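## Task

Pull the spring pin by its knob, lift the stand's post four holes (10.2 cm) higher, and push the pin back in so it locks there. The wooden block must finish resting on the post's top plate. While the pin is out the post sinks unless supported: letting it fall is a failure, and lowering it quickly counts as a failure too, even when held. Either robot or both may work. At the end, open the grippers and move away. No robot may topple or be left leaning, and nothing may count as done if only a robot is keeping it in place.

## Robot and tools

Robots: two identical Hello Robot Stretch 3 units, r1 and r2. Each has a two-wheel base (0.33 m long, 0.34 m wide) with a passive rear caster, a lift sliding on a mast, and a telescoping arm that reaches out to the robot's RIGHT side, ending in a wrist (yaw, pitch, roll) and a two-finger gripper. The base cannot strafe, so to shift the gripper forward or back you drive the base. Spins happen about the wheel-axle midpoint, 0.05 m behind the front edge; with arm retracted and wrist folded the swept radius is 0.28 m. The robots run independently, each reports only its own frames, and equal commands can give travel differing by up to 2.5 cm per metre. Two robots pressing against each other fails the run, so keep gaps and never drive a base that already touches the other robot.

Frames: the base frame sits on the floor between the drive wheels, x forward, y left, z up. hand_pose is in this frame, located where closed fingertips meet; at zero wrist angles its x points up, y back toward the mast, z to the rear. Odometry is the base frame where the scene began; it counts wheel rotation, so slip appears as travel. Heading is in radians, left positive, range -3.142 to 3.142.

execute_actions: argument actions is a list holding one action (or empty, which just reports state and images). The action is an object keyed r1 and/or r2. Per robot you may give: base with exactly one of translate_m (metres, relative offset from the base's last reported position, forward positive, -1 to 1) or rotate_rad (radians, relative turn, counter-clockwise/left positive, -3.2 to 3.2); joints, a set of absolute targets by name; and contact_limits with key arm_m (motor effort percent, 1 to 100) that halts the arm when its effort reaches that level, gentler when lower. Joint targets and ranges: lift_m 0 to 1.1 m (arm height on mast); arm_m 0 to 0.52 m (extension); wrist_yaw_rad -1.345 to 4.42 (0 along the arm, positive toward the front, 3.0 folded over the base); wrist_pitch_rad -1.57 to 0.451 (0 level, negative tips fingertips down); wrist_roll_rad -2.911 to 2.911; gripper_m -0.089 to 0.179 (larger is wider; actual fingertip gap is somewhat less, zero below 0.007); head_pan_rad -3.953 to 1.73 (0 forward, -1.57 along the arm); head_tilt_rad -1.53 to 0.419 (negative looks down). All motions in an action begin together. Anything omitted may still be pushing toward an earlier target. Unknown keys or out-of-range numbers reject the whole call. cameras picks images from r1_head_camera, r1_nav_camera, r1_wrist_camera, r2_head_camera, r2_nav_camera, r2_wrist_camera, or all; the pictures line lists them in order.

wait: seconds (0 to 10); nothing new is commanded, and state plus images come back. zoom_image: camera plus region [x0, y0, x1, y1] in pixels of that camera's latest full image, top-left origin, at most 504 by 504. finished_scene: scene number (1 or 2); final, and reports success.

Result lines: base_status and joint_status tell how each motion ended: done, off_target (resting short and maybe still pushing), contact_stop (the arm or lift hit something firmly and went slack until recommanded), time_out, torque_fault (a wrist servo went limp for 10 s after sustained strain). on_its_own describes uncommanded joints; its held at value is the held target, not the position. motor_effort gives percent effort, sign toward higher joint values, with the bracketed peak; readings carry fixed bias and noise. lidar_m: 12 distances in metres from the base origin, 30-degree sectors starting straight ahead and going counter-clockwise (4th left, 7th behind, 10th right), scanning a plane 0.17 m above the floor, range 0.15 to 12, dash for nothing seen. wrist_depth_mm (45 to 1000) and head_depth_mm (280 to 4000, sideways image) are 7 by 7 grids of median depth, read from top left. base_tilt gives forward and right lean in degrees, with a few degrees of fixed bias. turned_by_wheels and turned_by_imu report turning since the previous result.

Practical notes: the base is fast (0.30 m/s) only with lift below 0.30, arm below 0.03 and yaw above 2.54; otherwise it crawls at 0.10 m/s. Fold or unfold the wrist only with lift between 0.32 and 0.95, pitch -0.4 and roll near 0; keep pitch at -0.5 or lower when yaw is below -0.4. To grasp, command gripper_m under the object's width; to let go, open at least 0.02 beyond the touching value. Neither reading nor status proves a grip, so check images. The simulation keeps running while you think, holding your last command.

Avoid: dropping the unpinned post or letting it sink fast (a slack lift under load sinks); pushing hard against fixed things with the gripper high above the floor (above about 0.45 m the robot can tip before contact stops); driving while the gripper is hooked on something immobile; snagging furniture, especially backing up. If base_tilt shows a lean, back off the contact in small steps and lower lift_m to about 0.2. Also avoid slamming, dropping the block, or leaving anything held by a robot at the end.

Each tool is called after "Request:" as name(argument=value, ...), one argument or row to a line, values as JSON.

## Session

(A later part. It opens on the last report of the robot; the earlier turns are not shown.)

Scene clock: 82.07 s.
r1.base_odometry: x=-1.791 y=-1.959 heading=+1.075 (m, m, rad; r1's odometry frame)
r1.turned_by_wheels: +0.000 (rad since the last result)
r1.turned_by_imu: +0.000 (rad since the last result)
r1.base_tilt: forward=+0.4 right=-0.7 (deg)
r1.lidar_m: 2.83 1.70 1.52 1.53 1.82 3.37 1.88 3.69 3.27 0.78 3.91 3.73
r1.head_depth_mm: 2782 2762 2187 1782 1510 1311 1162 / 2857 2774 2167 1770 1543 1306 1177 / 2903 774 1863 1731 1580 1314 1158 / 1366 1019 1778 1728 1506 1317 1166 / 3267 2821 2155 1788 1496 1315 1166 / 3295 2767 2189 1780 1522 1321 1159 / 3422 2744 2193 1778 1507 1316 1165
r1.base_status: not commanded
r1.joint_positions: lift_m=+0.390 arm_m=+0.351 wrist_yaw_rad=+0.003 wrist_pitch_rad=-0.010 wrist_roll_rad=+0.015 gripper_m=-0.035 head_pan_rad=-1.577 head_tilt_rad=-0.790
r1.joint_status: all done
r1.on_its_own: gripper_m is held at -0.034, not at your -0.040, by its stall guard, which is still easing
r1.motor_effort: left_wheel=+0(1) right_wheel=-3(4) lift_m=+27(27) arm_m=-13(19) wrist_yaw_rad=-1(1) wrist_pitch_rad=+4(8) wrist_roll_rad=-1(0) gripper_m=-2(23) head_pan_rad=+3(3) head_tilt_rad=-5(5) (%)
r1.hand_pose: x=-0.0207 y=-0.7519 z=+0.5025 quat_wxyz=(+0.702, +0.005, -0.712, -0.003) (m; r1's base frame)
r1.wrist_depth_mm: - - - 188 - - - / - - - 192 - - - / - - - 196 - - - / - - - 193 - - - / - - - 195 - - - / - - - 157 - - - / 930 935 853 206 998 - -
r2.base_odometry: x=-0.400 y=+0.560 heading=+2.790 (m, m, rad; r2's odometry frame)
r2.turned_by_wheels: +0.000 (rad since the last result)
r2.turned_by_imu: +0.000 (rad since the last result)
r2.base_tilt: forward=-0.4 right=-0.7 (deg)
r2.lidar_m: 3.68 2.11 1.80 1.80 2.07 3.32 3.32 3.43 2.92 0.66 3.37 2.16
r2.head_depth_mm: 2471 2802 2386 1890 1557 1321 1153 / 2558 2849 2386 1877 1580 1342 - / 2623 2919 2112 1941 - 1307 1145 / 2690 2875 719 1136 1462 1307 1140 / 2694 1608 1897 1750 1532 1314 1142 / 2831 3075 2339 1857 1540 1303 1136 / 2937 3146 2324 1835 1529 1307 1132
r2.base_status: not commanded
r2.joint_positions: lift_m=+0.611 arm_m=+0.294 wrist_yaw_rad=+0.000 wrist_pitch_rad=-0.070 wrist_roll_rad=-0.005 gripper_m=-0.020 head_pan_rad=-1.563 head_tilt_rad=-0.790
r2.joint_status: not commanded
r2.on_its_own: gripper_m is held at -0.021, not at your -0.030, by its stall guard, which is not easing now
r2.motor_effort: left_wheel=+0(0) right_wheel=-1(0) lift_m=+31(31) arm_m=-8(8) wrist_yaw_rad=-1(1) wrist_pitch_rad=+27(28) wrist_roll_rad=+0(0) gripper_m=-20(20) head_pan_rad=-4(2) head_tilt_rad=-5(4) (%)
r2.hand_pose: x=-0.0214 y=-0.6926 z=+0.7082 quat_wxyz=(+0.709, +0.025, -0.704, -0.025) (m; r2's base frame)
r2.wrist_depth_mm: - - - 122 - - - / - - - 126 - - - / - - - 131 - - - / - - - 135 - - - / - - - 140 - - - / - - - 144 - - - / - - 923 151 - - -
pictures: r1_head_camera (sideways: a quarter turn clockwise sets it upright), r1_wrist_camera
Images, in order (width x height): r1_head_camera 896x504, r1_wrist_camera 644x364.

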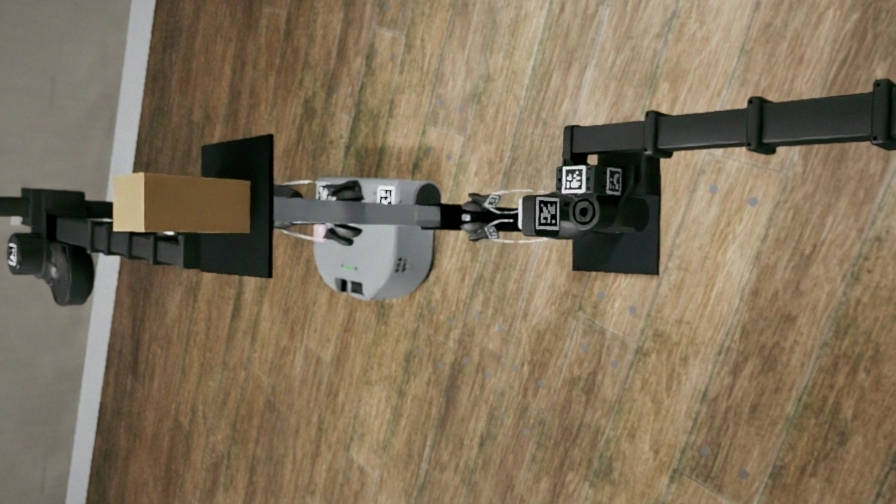

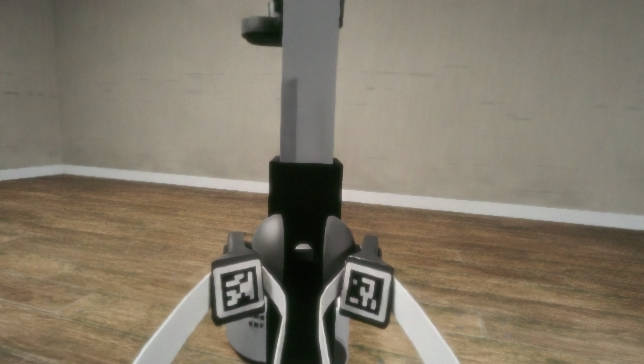

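Request:
execute_actions(
  actions=[
    {"r1":{"joints":{"gripper_m":-0.028}},"r2":{"joints":{"lift_m":0.63}}},
  ],
  cameras=["r1_head_camera","r1_wrist_camera"],
)

Scene clock: 84.83 s.
r1.base_odometry: x=-1.791 y=-1.959 heading=+1.075 (m, m, rad; r1's odometry frame)
r1.turned_by_wheels: +0.000 (rad since the last result)
r1.turned_by_imu: +0.000 (rad since the last result)
r1.base_tilt: forward=+0.4 right=-0.7 (deg)
r1.lidar_m: 2.82 1.70 1.52 1.53 1.82 3.36 1.89 3.69 3.27 0.78 3.90 3.76
r1.head_depth_mm: 2857 2789 2156 1778 1502 1309 1152 / 2942 2791 2158 1787 1534 1307 1173 / 2902 774 1840 1739 1575 1298 1164 / 1361 1003 1801 1722 1506 1317 1159 / 3210 2792 2178 1776 1526 1317 1157 / 3272 2767 2166 1777 1508 1317 1169 / 3418 2746 2177 1770 1504 1320 1165
r1.base_status: not commanded
r1.joint_positions: lift_m=+0.390 arm_m=+0.351 wrist_yaw_rad=+0.003 wrist_pitch_rad=-0.009 wrist_roll_rad=+0.015 gripper_m=-0.027 head_pan_rad=-1.577 head_tilt_rad=-0.790
r1.joint_status: all done
r1.motor_effort: left_wheel=+0(0) right_wheel=-2(2) lift_m=+26(27) arm_m=-12(14) wrist_yaw_rad=-1(1) wrist_pitch_rad=+4(4) wrist_roll_rad=+0(0) gripper_m=-18(19) head_pan_rad=+3(3) head_tilt_rad=-4(5) (%)
r1.hand_pose: x=-0.0207 y=-0.7517 z=+0.5025 quat_wxyz=(+0.702, +0.005, -0.712, -0.003) (m; r1's base frame)
r1.wrist_depth_mm: - - - 189 - - - / - - - 192 - - - / - - - 196 - - - / - - - 191 - - - / - - - 195 - - - / - - - 161 - - - / 915 951 870 207 967 - 998
r2.base_odometry: x=-0.400 y=+0.560 heading=+2.790 (m, m, rad; r2's odometry frame)
r2.turned_by_wheels: +0.000 (rad since the last result)
r2.turned_by_imu: +0.002 (rad since the last result)
r2.base_tilt: forward=-0.4 right=-0.7 (deg)
r2.lidar_m: 3.67 2.10 1.80 1.81 2.08 3.32 3.31 3.42 2.92 0.66 3.37 2.16
r2.head_depth_mm: 2467 2775 2402 1877 1557 1321 1155 / 2533 2874 2380 1871 1572 - - / 2637 2871 2111 1938 - 1310 1146 / 2682 2922 716 1168 1460 1303 1142 / 2713 1603 1914 1756 1545 1307 1141 / 2809 3061 2307 1852 1533 1303 1141 / 2922 3109 2316 1837 1530 1296 1136
r2.base_status: not commanded
r2.joint_positions: lift_m=+0.629 arm_m=+0.294 wrist_yaw_rad=+0.000 wrist_pitch_rad=-0.116 wrist_roll_rad=-0.005 gripper_m=-0.020 head_pan_rad=-1.563 head_tilt_rad=-0.790
r2.joint_status: all done
r2.on_its_own: gripper_m is held at -0.021, not at your -0.030, by its stall guard, which is still easing; wrist_pitch_rad is at rest, and its effort (+44) is outside its rest range (-20 to +32)
r2.motor_effort: left_wheel=+0(0) right_wheel=+0(1) lift_m=+35(37) arm_m=-10(10) wrist_yaw_rad=-1(1) wrist_pitch_rad=+44(45) wrist_roll_rad=+0(0) gripper_m=-21(20) head_pan_rad=-2(1) head_tilt_rad=-5(5) (%)
r2.hand_pose: x=-0.0214 y=-0.6905 z=+0.7144 quat_wxyz=(+0.708, +0.041, -0.704, -0.041) (m; r2's base frame)
r2.wrist_depth_mm: - - - 119 - - - / - - - 124 - - - / - - - 129 - - - / - - - 135 - - - / - - - 141 - - - / - - - 146 - - - / - - 961 157 - - -
pictures: r1_head_camera (sideways: a quarter turn clockwise sets it upright), r1_wrist_camera
Images, in order (width x height): r1_head_camera 896x504, r1_wrist_camera 644x364.

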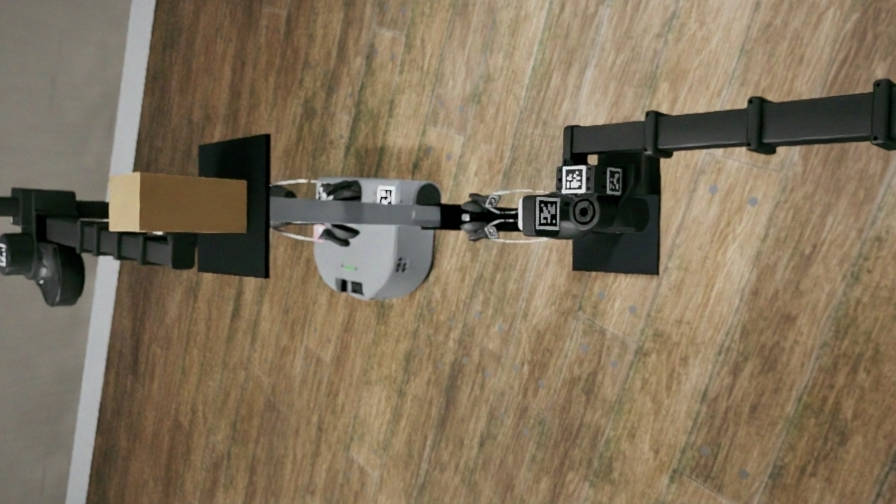

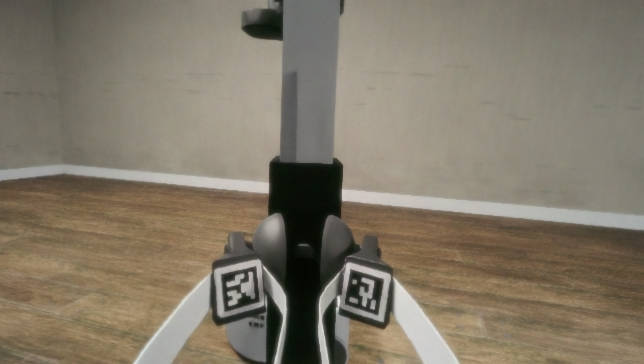

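Request:
execute_actions(
  actions=[
    {"r1":{"joints":{"gripper_m":0.045}},"r2":{"joints":{"lift_m":0.619,"gripper_m":-0.019}}},
  ],
  cameras=[],
)

Request:
execute_actions(
  actions=[
    {"r1":{"joints":{"arm_m":0.372}}},
  ],
  cameras=[],
)

Request:
execute_actions(
  actions=[
    {"r1":{"joints":{"gripper_m":-0.032}}},
  ],
  cameras=["r1_wrist_camera"],
)

Request:
execute_actions(
  actions=[
    {"r1":{"joints":{"arm_m":0.352}}},
  ],
  cameras=["r1_head_camera","r1_wrist_camera"],
)

Scene clock: 90.17 s.
r1.base_odometry: x=-1.791 y=-1.959 heading=+1.075 (m, m, rad; r1's odometry frame)
r1.turned_by_wheels: +0.000 (rad since the last result)
r1.turned_by_imu: +0.000 (rad since the last result)
r1.base_tilt: forward=+0.7 right=-0.5 (deg)
r1.lidar_m: 2.82 1.70 1.53 1.53 1.82 3.36 1.88 3.70 3.26 0.78 3.88 3.74
r1.head_depth_mm: 2837 2739 2144 1782 1500 1302 1156 / 2940 2805 2148 1785 1533 1309 1183 / 2890 775 1845 1709 1572 1298 1162 / 1358 1022 1780 1701 1505 1310 1162 / 3252 2786 2189 1789 1523 1320 1164 / 3266 2778 2173 1785 1534 1311 1164 / 3415 2797 2186 1786 1528 1314 1165
r1.base_status: not commanded
r1.joint_positions: lift_m=+0.390 arm_m=+0.350 wrist_yaw_rad=+0.003 wrist_pitch_rad=-0.018 wrist_roll_rad=+0.015 gripper_m=+0.045 head_pan_rad=-1.577 head_tilt_rad=-0.790
r1.joint_status: all done
r1.motor_effort: left_wheel=-1(0) right_wheel=+0(3) lift_m=+27(27) arm_m=-7(11) wrist_yaw_rad=+0(1) wrist_pitch_rad=+8(8) wrist_roll_rad=+0(1) gripper_m=+0(80) head_pan_rad=+3(3) head_tilt_rad=-5(5) (%)
r1.hand_pose: x=-0.0208 y=-0.7512 z=+0.5003 quat_wxyz=(+0.702, +0.008, -0.712, -0.006) (m; r1's base frame)
r1.wrist_depth_mm: - - - 187 - - - / - - - 191 - - - / - - - 195 - - - / - - - 193 - - - / - - - 197 - - - / - - - 202 - - - / 927 923 853 208 934 - -
r2.base_odometry: x=-0.400 y=+0.560 heading=+2.790 (m, m, rad; r2's odometry frame)
r2.turned_by_wheels: +0.000 (rad since the last result)
r2.turned_by_imu: +0.000 (rad since the last result)
r2.base_tilt: forward=-0.4 right=-0.8 (deg)
r2.lidar_m: 3.68 2.10 1.81 1.80 2.09 3.32 3.31 3.41 2.92 0.66 3.38 2.16
r2.head_depth_mm: 2478 2824 2390 1877 1565 1327 1151 / 2532 2831 2382 1884 1566 1348 - / 2630 2870 2128 1932 - 1315 1146 / 2680 2920 718 1131 1494 1301 1141 / 2697 1594 1905 1762 1544 1309 1138 / 2836 3066 2338 1855 1530 1304 1140 / 2913 3186 2333 1851 1523 1306 1141
r2.base_status: not commanded
r2.joint_positions: lift_m=+0.619 arm_m=+0.294 wrist_yaw_rad=+0.000 wrist_pitch_rad=-0.083 wrist_roll_rad=-0.005 gripper_m=-0.018 head_pan_rad=-1.563 head_tilt_rad=-0.790
r2.joint_status: all done
r2.motor_effort: left_wheel=+0(1) right_wheel=+0(0) lift_m=+21(33) arm_m=-10(10) wrist_yaw_rad=-1(1) wrist_pitch_rad=+32(45) wrist_roll_rad=+0(0) gripper_m=-20(26) head_pan_rad=-2(2) head_tilt_rad=-4(4) (%)
r2.hand_pose: x=-0.0214 y=-0.6921 z=+0.7125 quat_wxyz=(+0.709, +0.030, -0.704, -0.029) (m; r2's base frame)
r2.wrist_depth_mm: - - - 121 - - - / - - - 126 - - - / - - - 130 - - - / - - - 135 - - - / - - - 140 - - - / - - - 146 - - - / - - 934 152 - - -
pictures: none
No camera images: the call's "cameras" was empty. Leave "cameras" out to get every camera's image.

Scene clock: 91.23 s.
r1.base_odometry: x=-1.791 y=-1.959 heading=+1.075 (m, m, rad; r1's odometry frame)
r1.turned_by_wheels: +0.000 (rad since the last result)
r1.turned_by_imu: +0.000 (rad since the last result)
r1.base_tilt: forward=+0.3 right=-0.7 (deg)
r1.lidar_m: 2.82 1.70 1.53 1.53 1.82 3.36 1.88 3.69 3.27 0.78 3.90 3.74
r1.head_depth_mm: 2823 2714 2157 1787 1507 1303 1163 / 2907 2785 2182 1781 1504 1321 1172 / 2924 775 1847 1710 - 1318 1159 / 1359 1019 1786 1711 1499 1320 1167 / 3279 2761 2174 1776 1518 1320 1168 / 3294 2729 2192 1790 1505 1305 1164 / 3397 2765 2189 1770 1513 1319 1159
r1.base_status: not commanded
r1.joint_positions: lift_m=+0.390 arm_m=+0.372 wrist_yaw_rad=+0.002 wrist_pitch_rad=-0.018 wrist_roll_rad=+0.015 gripper_m=+0.045 head_pan_rad=-1.577 head_tilt_rad=-0.790
r1.joint_status: all done
r1.motor_effort: left_wheel=-1(1) right_wheel=+0(0) lift_m=+28(27) arm_m=+7(7) wrist_yaw_rad=-1(2) wrist_pitch_rad=+8(8) wrist_roll_rad=+0(0) gripper_m=-1(0) head_pan_rad=+3(3) head_tilt_rad=-5(5) (%)
r1.hand_pose: x=-0.0208 y=-0.7723 z=+0.5002 quat_wxyz=(+0.702, +0.008, -0.712, -0.006) (m; r1's base frame)
r1.wrist_depth_mm: - - - 167 - - - / - - - 170 - - - / - - - 174 - - - / - - - 171 - - - / - - - 174 - - - / - - - 142 - - - / 909 927 863 184 934 972 -
r2.base_odometry: x=-0.400 y=+0.560 heading=+2.790 (m, m, rad; r2's odometry frame)
r2.turned_by_wheels: +0.000 (rad since the last result)
r2.turned_by_imu: +0.000 (rad since the last result)
r2.base_tilt: forward=-0.5 right=-0.8 (deg)
r2.lidar_m: 3.66 2.10 1.81 1.80 2.08 3.33 3.31 3.41 2.92 0.66 3.39 2.16
r2.head_depth_mm: 2472 2815 2379 1883 1551 1331 1154 / 2552 2839 2389 1879 1564 1350 - / 2620 2877 2118 1934 - 1306 1145 / 2669 2908 716 1114 1488 1300 1145 / 2740 1610 1902 1761 1539 1309 1143 / 2843 3074 2332 1845 1540 1310 1139 / 2918 3122 2346 1840 1526 1303 1140
r2.base_status: not commanded
r2.joint_positions: lift_m=+0.619 arm_m=+0.294 wrist_yaw_rad=+0.000 wrist_pitch_rad=-0.083 wrist_roll_rad=-0.005 gripper_m=-0.018 head_pan_rad=-1.563 head_tilt_rad=-0.790
r2.joint_status: not commanded
r2.motor_effort: left_wheel=+1(0) right_wheel=+0(0) lift_m=+22(21) arm_m=-10(10) wrist_yaw_rad=-1(1) wrist_pitch_rad=+32(32) wrist_roll_rad=+0(0) gripper_m=-20(19) head_pan_rad=-3(2) head_tilt_rad=-5(4) (%)
r2.hand_pose: x=-0.0214 y=-0.6921 z=+0.7125 quat_wxyz=(+0.709, +0.030, -0.704, -0.029) (m; r2's base frame)
r2.wrist_depth_mm: - - - 122 - - - / - - - 126 - - - / - - - 130 - - - / - - - 135 - - - / - - - 140 - - - / - - - 145 - - - / - - 935 153 - - -
pictures: none
No camera images: the call's "cameras" was empty. Leave "cameras" out to get every camera's image.

Scene clock: 92.50 s.
r1.base_odometry: x=-1.791 y=-1.959 heading=+1.074 (m, m, rad; r1's odometry frame)
r1.turned_by_wheels: +0.000 (rad since the last result)
r1.turned_by_imu: +0.000 (rad since the last result)
r1.base_tilt: forward=+0.4 right=-0.6 (deg)
r1.lidar_m: 2.83 1.70 1.52 1.53 1.82 3.38 1.89 3.71 3.27 0.78 3.90 3.75
r1.head_depth_mm: 2854 2754 2163 1766 1522 1305 1168 / 2914 2785 2167 1774 1508 1306 1169 / 2906 778 1835 1714 - 1315 1164 / 1365 1021 1796 1698 1492 1313 1166 / 3157 2766 2192 1773 1521 1317 1163 / 3347 2755 2190 1798 1518 1321 1161 / 3396 2779 2191 1791 1515 1310 1159
r1.base_status: not commanded
r1.joint_positions: lift_m=+0.390 arm_m=+0.371 wrist_yaw_rad=+0.002 wrist_pitch_rad=-0.020 wrist_roll_rad=+0.015 gripper_m=-0.031 head_pan_rad=-1.577 head_tilt_rad=-0.790
r1.joint_status: all done
r1.motor_effort: left_wheel=-1(1) right_wheel=+1(1) lift_m=+27(27) arm_m=+8(9) wrist_yaw_rad=-1(0) wrist_pitch_rad=+9(9) wrist_roll_rad=+0(0) gripper_m=-22(97) head_pan_rad=+3(3) head_tilt_rad=-5(4) (%)
r1.hand_pose: x=-0.0208 y=-0.7721 z=+0.4997 quat_wxyz=(+0.702, +0.008, -0.712, -0.007) (m; r1's base frame)
r1.wrist_depth_mm: - - - 168 - - - / - - - 173 - - - / - - - 175 - - - / - - - 173 - - - / - - - 174 - - - / - - - 142 - - - / 912 923 869 185 947 995 -
r2.base_odometry: x=-0.400 y=+0.560 heading=+2.790 (m, m, rad; r2's odometry frame)
r2.turned_by_wheels: +0.000 (rad since the last result)
r2.turned_by_imu: +0.000 (rad since the last result)
r2.base_tilt: forward=-0.5 right=-0.8 (deg)
r2.lidar_m: 3.69 2.10 1.81 1.80 2.08 3.31 3.33 3.41 2.92 0.66 3.37 2.16
r2.head_depth_mm: 2478 2809 2383 1893 1564 1322 1155 / 2555 2841 2412 1881 1571 1353 - / 2621 2875 2129 1932 - 1301 1145 / 2686 2925 718 1118 1489 1302 1147 / 2711 1604 1910 1758 1535 1309 1142 / 2847 3080 2336 1856 1534 1309 1147 / 2905 3156 2337 1839 1526 1300 1138
r2.base_status: not commanded
r2.joint_positions: lift_m=+0.619 arm_m=+0.294 wrist_yaw_rad=+0.000 wrist_pitch_rad=-0.083 wrist_roll_rad=-0.005 gripper_m=-0.018 head_pan_rad=-1.563 head_tilt_rad=-0.790
r2.joint_status: not commanded
r2.motor_effort: left_wheel=+0(0) right_wheel=+0(1) lift_m=+21(22) arm_m=-10(10) wrist_yaw_rad=-1(2) wrist_pitch_rad=+32(32) wrist_roll_rad=+0(0) gripper_m=-18(19) head_pan_rad=-1(2) head_tilt_rad=-4(4) (%)
r2.hand_pose: x=-0.0214 y=-0.6921 z=+0.7125 quat_wxyz=(+0.709, +0.030, -0.704, -0.029) (m; r2's base frame)
r2.wrist_depth_mm: - - - 121 - - - / - - - 125 - - - / - - - 130 - - - / - - - 135 - - - / - - - 139 - - - / - - - 145 - - - / - - 935 152 - - -
pictures: r1_wrist_camera
Images, in order (width x height): r1_wrist_camera 644x364.

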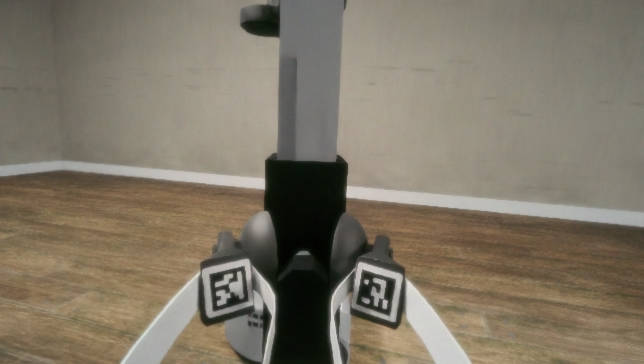

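Scene clock: 93.53 s.
r1.base_odometry: x=-1.791 y=-1.959 heading=+1.075 (m, m, rad; r1's odometry frame)
r1.turned_by_wheels: +0.000 (rad since the last result)
r1.turned_by_imu: +0.000 (rad since the last result)
r1.base_tilt: forward=+0.5 right=-0.6 (deg)
r1.lidar_m: 2.82 1.70 1.53 1.53 1.82 3.39 1.89 3.71 3.28 0.78 3.91 3.75
r1.head_depth_mm: 2819 2746 2147 1790 1513 1317 1161 / 2929 2815 2187 1780 1516 1322 1183 / 2911 775 1864 1749 1583 1313 1163 / 1356 1015 1783 1717 1502 1304 1164 / 3224 2761 2186 1783 1515 1308 1162 / 3354 2820 2176 1795 1520 1312 1165 / 3401 2740 2178 1785 1513 1321 1168
r1.base_status: not commanded
r1.joint_positions: lift_m=+0.390 arm_m=+0.353 wrist_yaw_rad=+0.003 wrist_pitch_rad=-0.007 wrist_roll_rad=+0.015 gripper_m=-0.028 head_pan_rad=-1.577 head_tilt_rad=-0.790
r1.joint_status: all done
r1.motor_effort: left_wheel=+0(1) right_wheel=-3(4) lift_m=+27(27) arm_m=-13(22) wrist_yaw_rad=-2(2) wrist_pitch_rad=+3(9) wrist_roll_rad=+0(0) gripper_m=-18(22) head_pan_rad=+3(3) head_tilt_rad=-5(4) (%)
r1.hand_pose: x=-0.0207 y=-0.7538 z=+0.5030 quat_wxyz=(+0.702, +0.004, -0.712, -0.002) (m; r1's base frame)
r1.wrist_depth_mm: - - - 186 - - - / - - - 190 - - - / - - - 193 - - - / - - - 192 - - - / - - - 193 - - - / - - - 159 - - - / 936 937 853 204 - - -
r2.base_odometry: x=-0.400 y=+0.560 heading=+2.790 (m, m, rad; r2's odometry frame)
r2.turned_by_wheels: +0.000 (rad since the last result)
r2.turned_by_imu: +0.000 (rad since the last result)
r2.base_tilt: forward=-0.5 right=-0.7 (deg)
r2.lidar_m: 3.65 2.10 1.80 1.80 2.07 3.31 3.30 3.42 2.92 0.66 3.38 2.16
r2.head_depth_mm: 2462 2839 2397 1883 1557 1325 1150 / 2557 2836 2383 1879 1588 1357 - / 2627 2889 2136 1932 - 1309 1150 / 2673 2904 717 1127 1488 1303 1150 / 2717 1615 1905 1761 1549 1310 1148 / 2842 3087 2336 1852 1533 1307 1141 / 2917 3140 2306 1852 1530 1305 1136
r2.base_status: not commanded
r2.joint_positions: lift_m=+0.619 arm_m=+0.294 wrist_yaw_rad=+0.000 wrist_pitch_rad=-0.083 wrist_roll_rad=-0.005 gripper_m=-0.018 head_pan_rad=-1.563 head_tilt_rad=-0.790
r2.joint_status: not commanded
r2.motor_effort: left_wheel=+0(0) right_wheel=+0(1) lift_m=+21(21) arm_m=-10(10) wrist_yaw_rad=-1(1) wrist_pitch_rad=+32(32) wrist_roll_rad=+0(0) gripper_m=-19(19) head_pan_rad=-4(2) head_tilt_rad=-4(4) (%)
r2.hand_pose: x=-0.0214 y=-0.6921 z=+0.7125 quat_wxyz=(+0.709, +0.030, -0.704, -0.029) (m; r2's base frame)
r2.wrist_depth_mm: - - - 121 - - - / - - - 126 - - - / - - - 130 - - - / - - - 135 - - - / - - - 139 - - - / - - - 146 - - - / - - 936 152 - - -
pictures: r1_head_camera (sideways: a quarter turn clockwise sets it upright), r1_wrist_camera
Images, in order (width x height): r1_head_camera 896x504, r1_wrist_camera 644x364.

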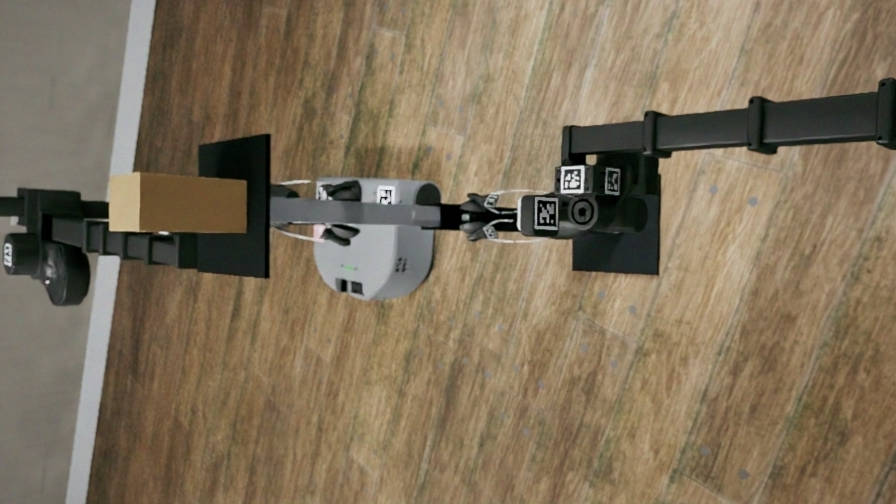

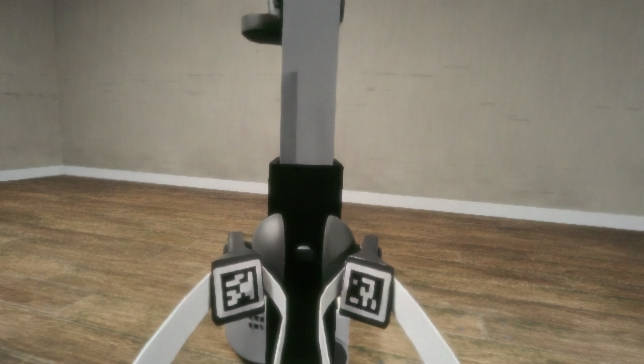

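Request:
execute_actions(
  actions=[
    {"r1":{"joints":{"gripper_m":0.045}},"r2":{"joints":{"lift_m":0.613}}},
  ],
  cameras=[],
)

Request:
execute_actions(
  actions=[
    {"r1":{"joints":{"arm_m":0.365}}},
  ],
  cameras=[],
)

Request:
execute_actions(
  actions=[
    {"r1":{"joints":{"gripper_m":-0.036}}},
  ],
  cameras=[],
)

Request:
execute_actions(
  actions=[
    {"r1":{"joints":{"arm_m":0.354}}},
  ],
  cameras=["r1_head_camera","r1_wrist_camera"],
)

Scene clock: 99.70 s.
r1.base_odometry: x=-1.791 y=-1.959 heading=+1.075 (m, m, rad; r1's odometry frame)
r1.turned_by_wheels: +0.000 (rad since the last result)
r1.turned_by_imu: +0.000 (rad since the last result)
r1.base_tilt: forward=+0.4 right=-0.6 (deg)
r1.lidar_m: 2.83 1.70 1.53 1.52 1.82 3.38 1.88 3.71 3.26 0.78 3.90 3.76
r1.head_depth_mm: 2852 2795 2162 1772 1520 1311 1161 / 2930 2751 2164 1781 1528 1310 1181 / 2862 778 1856 1703 1579 1308 1168 / 1363 1020 1778 1685 1504 1308 1160 / 3230 2744 2167 1784 1510 1314 1159 / 3367 2758 2166 1788 1515 1316 1161 / 3431 2777 2193 1779 1511 1319 1164
r1.base_status: not commanded
r1.joint_positions: lift_m=+0.390 arm_m=+0.352 wrist_yaw_rad=+0.003 wrist_pitch_rad=-0.018 wrist_roll_rad=+0.015 gripper_m=+0.045 head_pan_rad=-1.577 head_tilt_rad=-0.790
r1.joint_status: all done
r1.motor_effort: left_wheel=-1(0) right_wheel=-1(4) lift_m=+26(28) arm_m=-7(12) wrist_yaw_rad=-2(2) wrist_pitch_rad=+8(8) wrist_roll_rad=+0(0) gripper_m=+1(79) head_pan_rad=+3(3) head_tilt_rad=-5(4) (%)
r1.hand_pose: x=-0.0208 y=-0.7532 z=+0.5003 quat_wxyz=(+0.702, +0.008, -0.712, -0.006) (m; r1's base frame)
r1.wrist_depth_mm: - - - 185 - - - / - - - 189 - - - / - - - 194 - - - / - - - 190 - - - / - - - 193 - - - / - - - 161 - - - / 893 946 851 205 938 973 -
r2.base_odometry: x=-0.400 y=+0.560 heading=+2.790 (m, m, rad; r2's odometry frame)
r2.turned_by_wheels: +0.000 (rad since the last result)
r2.turned_by_imu: +0.000 (rad since the last result)
r2.base_tilt: forward=-0.5 right=-0.7 (deg)
r2.lidar_m: 3.64 2.11 1.81 1.81 2.08 3.32 3.31 3.41 2.92 0.66 3.38 2.16
r2.head_depth_mm: 2483 2801 2382 1890 1570 1325 1154 / 2541 2842 2378 1890 1577 1339 - / 2608 2927 2139 1935 - 1312 1149 / 2684 2917 718 1169 1488 1301 1145 / 2727 1621 1899 1758 1542 1305 1139 / 2840 3049 2354 1846 1523 1307 1138 / 2950 3131 2332 1851 1528 1305 1138
r2.base_status: not commanded
r2.joint_positions: lift_m=+0.613 arm_m=+0.294 wrist_yaw_rad=+0.000 wrist_pitch_rad=-0.070 wrist_roll_rad=-0.005 gripper_m=-0.018 head_pan_rad=-1.563 head_tilt_rad=-0.790
r2.joint_status: all done
r2.motor_effort: left_wheel=-1(1) right_wheel=+1(1) lift_m=+20(19) arm_m=-10(10) wrist_yaw_rad=-1(1) wrist_pitch_rad=+27(32) wrist_roll_rad=+0(0) gripper_m=-19(19) head_pan_rad=-3(2) head_tilt_rad=-4(4) (%)
r2.hand_pose: x=-0.0214 y=-0.6927 z=+0.7099 quat_wxyz=(+0.709, +0.025, -0.704, -0.025) (m; r2's base frame)
r2.wrist_depth_mm: - - - 122 - - - / - - - 126 - - - / - - - 130 - - - / - - - 135 - - - / - - - 140 - - - / - - - 145 - - - / - - 947 151 - - -
pictures: none
No camera images: the call's "cameras" was empty. Leave "cameras" out to get every camera's image.

Scene clock: 100.60 s.
r1.base_odometry: x=-1.791 y=-1.959 heading=+1.075 (m, m, rad; r1's odometry frame)
r1.turned_by_wheels: +0.000 (rad since the last result)
r1.turned_by_imu: +0.000 (rad since the last result)
r1.base_tilt: forward=+0.5 right=-0.7 (deg)
r1.lidar_m: 2.83 1.69 1.52 1.53 1.82 3.37 1.88 3.70 3.27 0.78 3.89 3.75
r1.head_depth_mm: 2844 2727 2177 1786 1517 1312 1162 / 2923 2739 2175 1780 1522 1314 1179 / 2872 775 1836 1721 - 1307 1156 / 1367 1019 1788 1690 1512 1315 1162 / 3238 2804 2173 1789 1506 1314 1158 / 3329 2772 2197 1787 1514 1310 1163 / 3464 2786 2165 1783 1510 1309 1170
r1.base_status: not commanded
r1.joint_positions: lift_m=+0.390 arm_m=+0.365 wrist_yaw_rad=+0.002 wrist_pitch_rad=-0.018 wrist_roll_rad=+0.015 gripper_m=+0.045 head_pan_rad=-1.577 head_tilt_rad=-0.790
r1.joint_status: all done
r1.motor_effort: left_wheel=-1(1) right_wheel=+0(1) lift_m=+27(27) arm_m=+6(2) wrist_yaw_rad=+0(0) wrist_pitch_rad=+8(8) wrist_roll_rad=+0(0) gripper_m=+1(1) head_pan_rad=+3(3) head_tilt_rad=-5(4) (%)
r1.hand_pose: x=-0.0208 y=-0.7653 z=+0.5002 quat_wxyz=(+0.702, +0.008, -0.712, -0.006) (m; r1's base frame)
r1.wrist_depth_mm: - - - 174 - - - / - - - 178 - - - / - - - 182 - - - / - - - 177 - - - / - - - 181 - - - / - - - 149 - - - / 897 907 853 191 945 - -
r2.base_odometry: x=-0.400 y=+0.560 heading=+2.790 (m, m, rad; r2's odometry frame)
r2.turned_by_wheels: +0.000 (rad since the last result)
r2.turned_by_imu: +0.000 (rad since the last result)
r2.base_tilt: forward=-0.5 right=-0.7 (deg)
r2.lidar_m: 3.68 2.11 1.81 1.80 2.08 3.32 3.31 3.43 2.92 0.66 3.37 2.16
r2.head_depth_mm: 2491 2783 2380 1884 1552 1334 1161 / 2523 2834 2379 1885 1569 1341 - / 2630 2905 2137 1941 - 1311 1145 / 2689 2886 717 1154 1492 1299 1144 / 2711 1618 1909 1752 1543 1309 1142 / 2826 3049 2341 1839 1531 1305 1141 / 2896 3155 2344 1854 1541 1299 1140
r2.base_status: not commanded
r2.joint_positions: lift_m=+0.613 arm_m=+0.294 wrist_yaw_rad=+0.000 wrist_pitch_rad=-0.070 wrist_roll_rad=-0.005 gripper_m=-0.018 head_pan_rad=-1.563 head_tilt_rad=-0.790
r2.joint_status: not commanded
r2.motor_effort: left_wheel=+0(0) right_wheel=+1(0) lift_m=+20(20) arm_m=-10(10) wrist_yaw_rad=+0(1) wrist_pitch_rad=+27(27) wrist_roll_rad=+0(0) gripper_m=-19(19) head_pan_rad=-2(3) head_tilt_rad=-5(5) (%)
r2.hand_pose: x=-0.0214 y=-0.6927 z=+0.7099 quat_wxyz=(+0.709, +0.025, -0.704, -0.025) (m; r2's base frame)
r2.wrist_depth_mm: - - - 122 - - - / - - - 127 - - - / - - - 131 - - - / - - - 136 - - - / - - - 140 - - - / - - - 144 - - - / - - 936 151 - - -
pictures: none
No camera images: the call's "cameras" was empty. Leave "cameras" out to get every camera's image.

Scene clock: 101.90 s.
r1.base_odometry: x=-1.791 y=-1.959 heading=+1.075 (m, m, rad; r1's odometry frame)
r1.turned_by_wheels: +0.000 (rad since the last result)
r1.turned_by_imu: +0.000 (rad since the last result)
r1.base_tilt: forward=+0.5 right=-0.6 (deg)
r1.lidar_m: 2.82 1.70 1.52 1.53 1.82 3.38 1.89 3.68 3.27 0.78 3.90 3.74
r1.head_depth_mm: 2825 2802 2153 1773 1517 1318 1167 / 2868 2776 2170 1786 1504 1311 1189 / 2909 775 1853 1706 - 1312 1165 / 1369 1024 1813 1702 1505 1317 1160 / 3257 2812 2173 1795 1511 1308 1162 / 3282 2794 2159 1781 1521 1312 1158 / 3381 2776 2162 1793 1518 1320 1160
r1.base_status: not commanded
r1.joint_positions: lift_m=+0.390 arm_m=+0.365 wrist_yaw_rad=+0.002 wrist_pitch_rad=-0.020 wrist_roll_rad=+0.015 gripper_m=-0.035 head_pan_rad=-1.577 head_tilt_rad=-0.790
r1.joint_status: all done
r1.motor_effort: left_wheel=-1(1) right_wheel=-1(0) lift_m=+27(27) arm_m=+6(7) wrist_yaw_rad=-1(2) wrist_pitch_rad=+8(8) wrist_roll_rad=+0(0) gripper_m=-23(98) head_pan_rad=+3(3) head_tilt_rad=-5(4) (%)
r1.hand_pose: x=-0.0208 y=-0.7653 z=+0.4999 quat_wxyz=(+0.702, +0.008, -0.712, -0.006) (m; r1's base frame)
r1.wrist_depth_mm: - - - 173 - - - / - - - 178 - - - / - - - 182 - - - / - - - 178 - - - / - - - 181 - - - / - - - 148 - - - / 898 959 875 193 - 963 -
r2.base_odometry: x=-0.400 y=+0.560 heading=+2.790 (m, m, rad; r2's odometry frame)
r2.turned_by_wheels: +0.000 (rad since the last result)
r2.turned_by_imu: +0.000 (rad since the last result)
r2.base_tilt: forward=-0.5 right=-0.7 (deg)
r2.lidar_m: 3.67 2.09 1.81 1.80 2.08 3.32 3.31 3.42 2.92 0.66 3.36 2.16
r2.head_depth_mm: 2487 2818 2375 1881 1554 1328 1153 / 2546 2849 2380 1882 1569 1339 - / 2617 2902 2137 1928 - 1308 1147 / 2718 2916 719 1149 1483 1302 1142 / 2709 1595 1917 1759 1535 1311 1143 / 2827 3066 2331 1850 1527 1302 1138 / 2919 3130 2339 1846 1532 1310 1139
r2.base_status: not commanded
r2.joint_positions: lift_m=+0.613 arm_m=+0.294 wrist_yaw_rad=+0.000 wrist_pitch_rad=-0.070 wrist_roll_rad=-0.005 gripper_m=-0.018 head_pan_rad=-1.563 head_tilt_rad=-0.790
r2.joint_status: not commanded
r2.motor_effort: left_wheel=-1(1) right_wheel=+0(0) lift_m=+20(20) arm_m=-10(10) wrist_yaw_rad=-1(1) wrist_pitch_rad=+27(27) wrist_roll_rad=+0(0) gripper_m=-20(19) head_pan_rad=-2(3) head_tilt_rad=-4(5) (%)
r2.hand_pose: x=-0.0214 y=-0.6927 z=+0.7099 quat_wxyz=(+0.709, +0.025, -0.704, -0.025) (m; r2's base frame)
r2.wrist_depth_mm: - - - 122 - - - / - - - 126 - - - / - - - 130 - - - / - - - 135 - - - / - - - 140 - - - / - - - 144 - - - / - - 960 151 - - -
pictures: none
No camera images: the call's "cameras" was empty. Leave "cameras" out to get every camera's image.

Scene clock: 102.77 s.
r1.base_odometry: x=-1.791 y=-1.959 heading=+1.075 (m, m, rad; r1's odometry frame)
r1.turned_by_wheels: +0.000 (rad since the last result)
r1.turned_by_imu: +0.000 (rad since the last result)
r1.base_tilt: forward=+0.5 right=-0.6 (deg)
r1.lidar_m: 2.82 1.69 1.53 1.53 1.82 3.38 1.88 3.71 3.27 0.78 3.91 3.75
r1.head_depth_mm: 2837 2751 2164 1785 1505 1313 1161 / 2911 2775 2154 1773 1533 1311 1181 / 2880 778 1863 1742 1570 1312 1161 / 1364 1022 1804 1698 1512 1304 1163 / 3230 2802 2187 1784 1507 1311 1158 / 3276 2762 2157 1786 1520 1317 1169 / 3461 2783 2179 1792 1516 1327 1162
r1.base_status: not commanded
r1.joint_positions: lift_m=+0.390 arm_m=+0.355 wrist_yaw_rad=+0.003 wrist_pitch_rad=-0.010 wrist_roll_rad=+0.015 gripper_m=-0.032 head_pan_rad=-1.577 head_tilt_rad=-0.790
r1.joint_status: all done
r1.on_its_own: arm_m is at rest, and its effort (-15) is outside its rest range (-14 to +14)
r1.motor_effort: left_wheel=+1(1) right_wheel=-3(4) lift_m=+28(27) arm_m=-15(18) wrist_yaw_rad=+0(2) wrist_pitch_rad=+4(8) wrist_roll_rad=+0(0) gripper_m=-19(24) head_pan_rad=+3(3) head_tilt_rad=-3(4) (%)
r1.hand_pose: x=-0.0208 y=-0.7559 z=+0.5023 quat_wxyz=(+0.702, +0.005, -0.712, -0.003) (m; r1's base frame)
r1.wrist_depth_mm: - - - 184 - - - / - - - 186 - - - / - - - 191 - - - / - - - 188 - - - / - - - 191 - - - / - - - 153 - - - / 922 934 873 204 967 - -
r2.base_odometry: x=-0.400 y=+0.560 heading=+2.790 (m, m, rad; r2's odometry frame)
r2.turned_by_wheels: +0.000 (rad since the last result)
r2.turned_by_imu: +0.000 (rad since the last result)
r2.base_tilt: forward=-0.5 right=-0.7 (deg)
r2.lidar_m: 3.65 2.10 1.80 1.80 2.08 3.32 3.31 3.40 2.92 0.66 3.35 2.16
r2.head_depth_mm: 2499 2773 2395 1889 1560 1327 1151 / 2544 2823 2407 1864 1581 1335 - / 2600 2905 2132 1951 - 1313 1142 / 2679 2928 717 1158 1499 1304 1147 / 2736 1615 1901 1753 1538 1313 1142 / 2821 3077 2353 1860 1538 1317 1138 / 2915 3149 2339 1837 1524 1300 1138
r2.base_status: not commanded
r2.joint_positions: lift_m=+0.613 arm_m=+0.294 wrist_yaw_rad=+0.000 wrist_pitch_rad=-0.075 wrist_roll_rad=-0.005 gripper_m=-0.018 head_pan_rad=-1.563 head_tilt_rad=-0.790
r2.joint_status: not commanded
r2.motor_effort: left_wheel=+0(0) right_wheel=-1(1) lift_m=+21(22) arm_m=-10(10) wrist_yaw_rad=-1(1) wrist_pitch_rad=+29(30) wrist_roll_rad=+0(0) gripper_m=-19(19) head_pan_rad=-3(1) head_tilt_rad=-5(5) (%)
r2.hand_pose: x=-0.0214 y=-0.6925 z=+0.7085 quat_wxyz=(+0.709, +0.027, -0.704, -0.027) (m; r2's base frame)
r2.wrist_depth_mm: - - - 122 - - - / - - - 126 - - - / - - - 130 - - - / - - - 135 - - - / - - - 140 - - - / - - - 146 - - - / - - 938 152 - - -
pictures: r1_head_camera (sideways: a quarter turn clockwise sets it upright), r1_wrist_camera
Images, in order (width x height): r1_head_camera 896x504, r1_wrist_camera 644x364.

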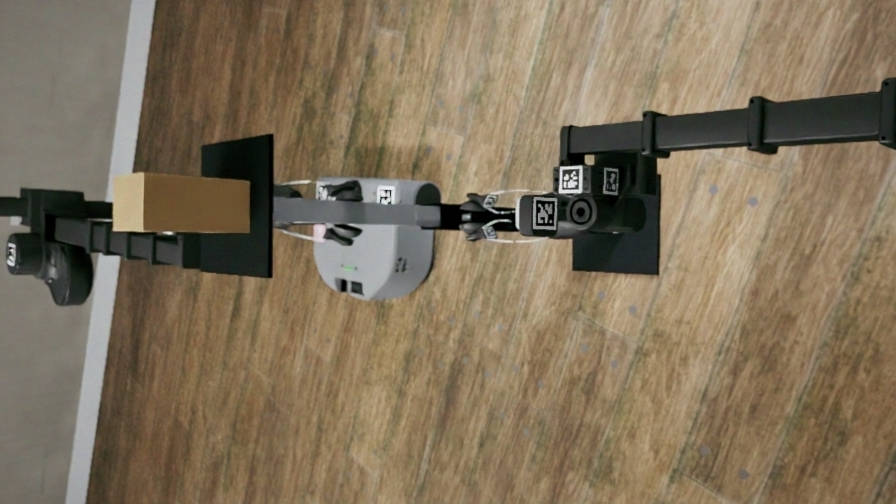

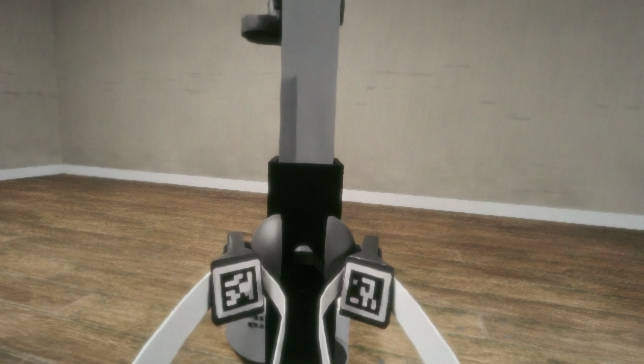

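Request:
execute_actions(
  actions=[
    {"r1":{"joints":{"arm_m":0.351}},"r2":{"joints":{"lift_m":0.628}}},
  ],
  cameras=["r1_head_camera","r1_wrist_camera"],
)

Scene clock: 105.60 s.
r1.base_odometry: x=-1.791 y=-1.959 heading=+1.075 (m, m, rad; r1's odometry frame)
r1.turned_by_wheels: +0.000 (rad since the last result)
r1.turned_by_imu: +0.000 (rad since the last result)
r1.base_tilt: forward=+0.4 right=-0.6 (deg)
r1.lidar_m: 2.82 1.70 1.53 1.53 1.82 3.39 1.88 3.69 3.27 0.78 3.89 3.74
r1.head_depth_mm: 2814 2797 2173 1780 1506 1309 1166 / 2898 2755 2178 1782 1525 1321 1179 / 2884 776 1836 1723 1584 1317 1155 / 1346 1006 1795 1723 1507 1308 1162 / 3183 2777 2179 1782 1508 1322 1164 / 3340 2798 2174 1784 1515 1313 1166 / 3470 2780 2161 1782 1518 1316 1166
r1.base_status: not commanded
r1.joint_positions: lift_m=+0.390 arm_m=+0.352 wrist_yaw_rad=+0.003 wrist_pitch_rad=-0.009 wrist_roll_rad=+0.015 gripper_m=-0.032 head_pan_rad=-1.577 head_tilt_rad=-0.790
r1.joint_status: all done
r1.motor_effort: left_wheel=+1(1) right_wheel=-3(4) lift_m=+27(27) arm_m=-13(17) wrist_yaw_rad=-2(3) wrist_pitch_rad=+3(4) wrist_roll_rad=+0(0) gripper_m=-20(20) head_pan_rad=+3(2) head_tilt_rad=-4(4) (%)
r1.hand_pose: x=-0.0208 y=-0.7528 z=+0.5026 quat_wxyz=(+0.702, +0.004, -0.712, -0.003) (m; r1's base frame)
r1.wrist_depth_mm: - - - 187 - - - / - - - 190 - - - / - - - 196 - - - / - - - 193 - - - / - - - 194 - - - / - - - 159 - - - / 924 933 861 205 - - -
r2.base_odometry: x=-0.400 y=+0.560 heading=+2.790 (m, m, rad; r2's odometry frame)
r2.turned_by_wheels: +0.000 (rad since the last result)
r2.turned_by_imu: +0.000 (rad since the last result)
r2.base_tilt: forward=-0.5 right=-0.8 (deg)
r2.lidar_m: 3.65 2.10 1.81 1.81 2.08 3.32 3.31 3.42 2.92 0.66 3.39 2.16
r2.head_depth_mm: 2463 2807 2401 1897 1549 1324 1153 / 2550 2817 2403 1882 1563 - - / 2622 2886 2118 1957 - 1308 1149 / 2676 2925 717 1131 1472 1305 1146 / 2734 1599 1900 1754 1534 1311 1147 / 2814 3026 2335 1855 1532 1309 1140 / 2922 3143 2333 1848 1520 1308 1138
r2.base_status: not commanded
r2.joint_positions: lift_m=+0.627 arm_m=+0.294 wrist_yaw_rad=+0.000 wrist_pitch_rad=-0.109 wrist_roll_rad=-0.005 gripper_m=-0.018 head_pan_rad=-1.563 head_tilt_rad=-0.790
r2.joint_status: all done
r2.on_its_own: wrist_pitch_rad is at rest, and its effort (+42) is outside its rest range (-20 to +32)
r2.motor_effort: left_wheel=-1(1) right_wheel=+0(1) lift_m=+34(34) arm_m=-10(10) wrist_yaw_rad=-1(1) wrist_pitch_rad=+42(43) wrist_roll_rad=+0(0) gripper_m=-19(20) head_pan_rad=-3(3) head_tilt_rad=-3(4) (%)
r2.hand_pose: x=-0.0214 y=-0.6909 z=+0.7140 quat_wxyz=(+0.708, +0.039, -0.704, -0.039) (m; r2's base frame)
r2.wrist_depth_mm: - - - 120 - - - / - - - 124 - - - / - - - 129 - - - / - - - 135 - - - / - - - 140 - - - / - - - 147 - - - / - - 954 156 - - -
pictures: r1_head_camera (sideways: a quarter turn clockwise sets it upright), r1_wrist_camera
Images, in order (width x height): r1_head_camera 896x504, r1_wrist_camera 644x364.

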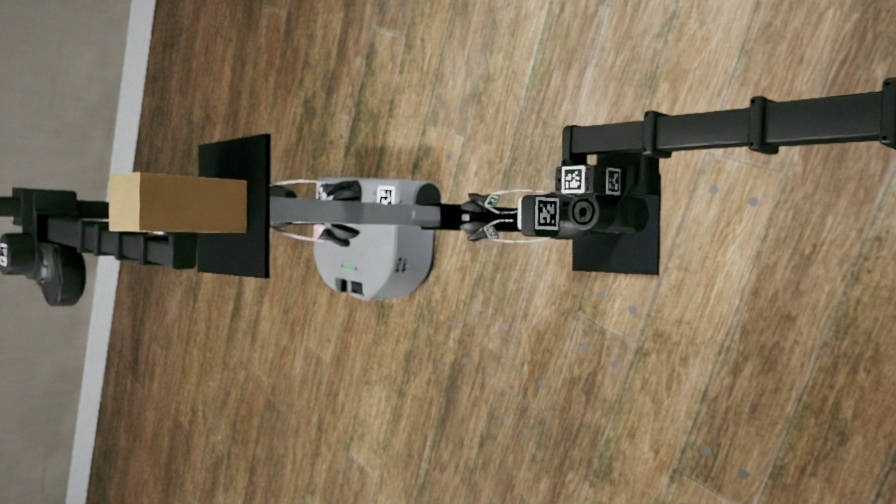

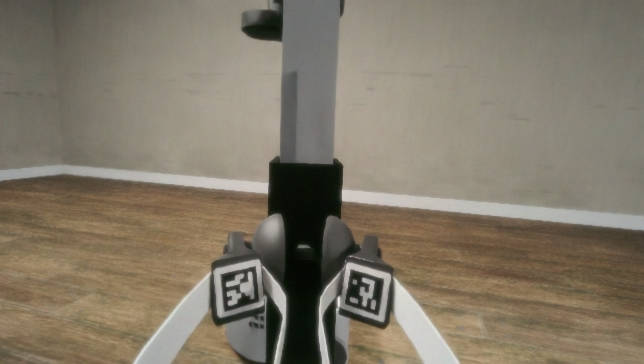

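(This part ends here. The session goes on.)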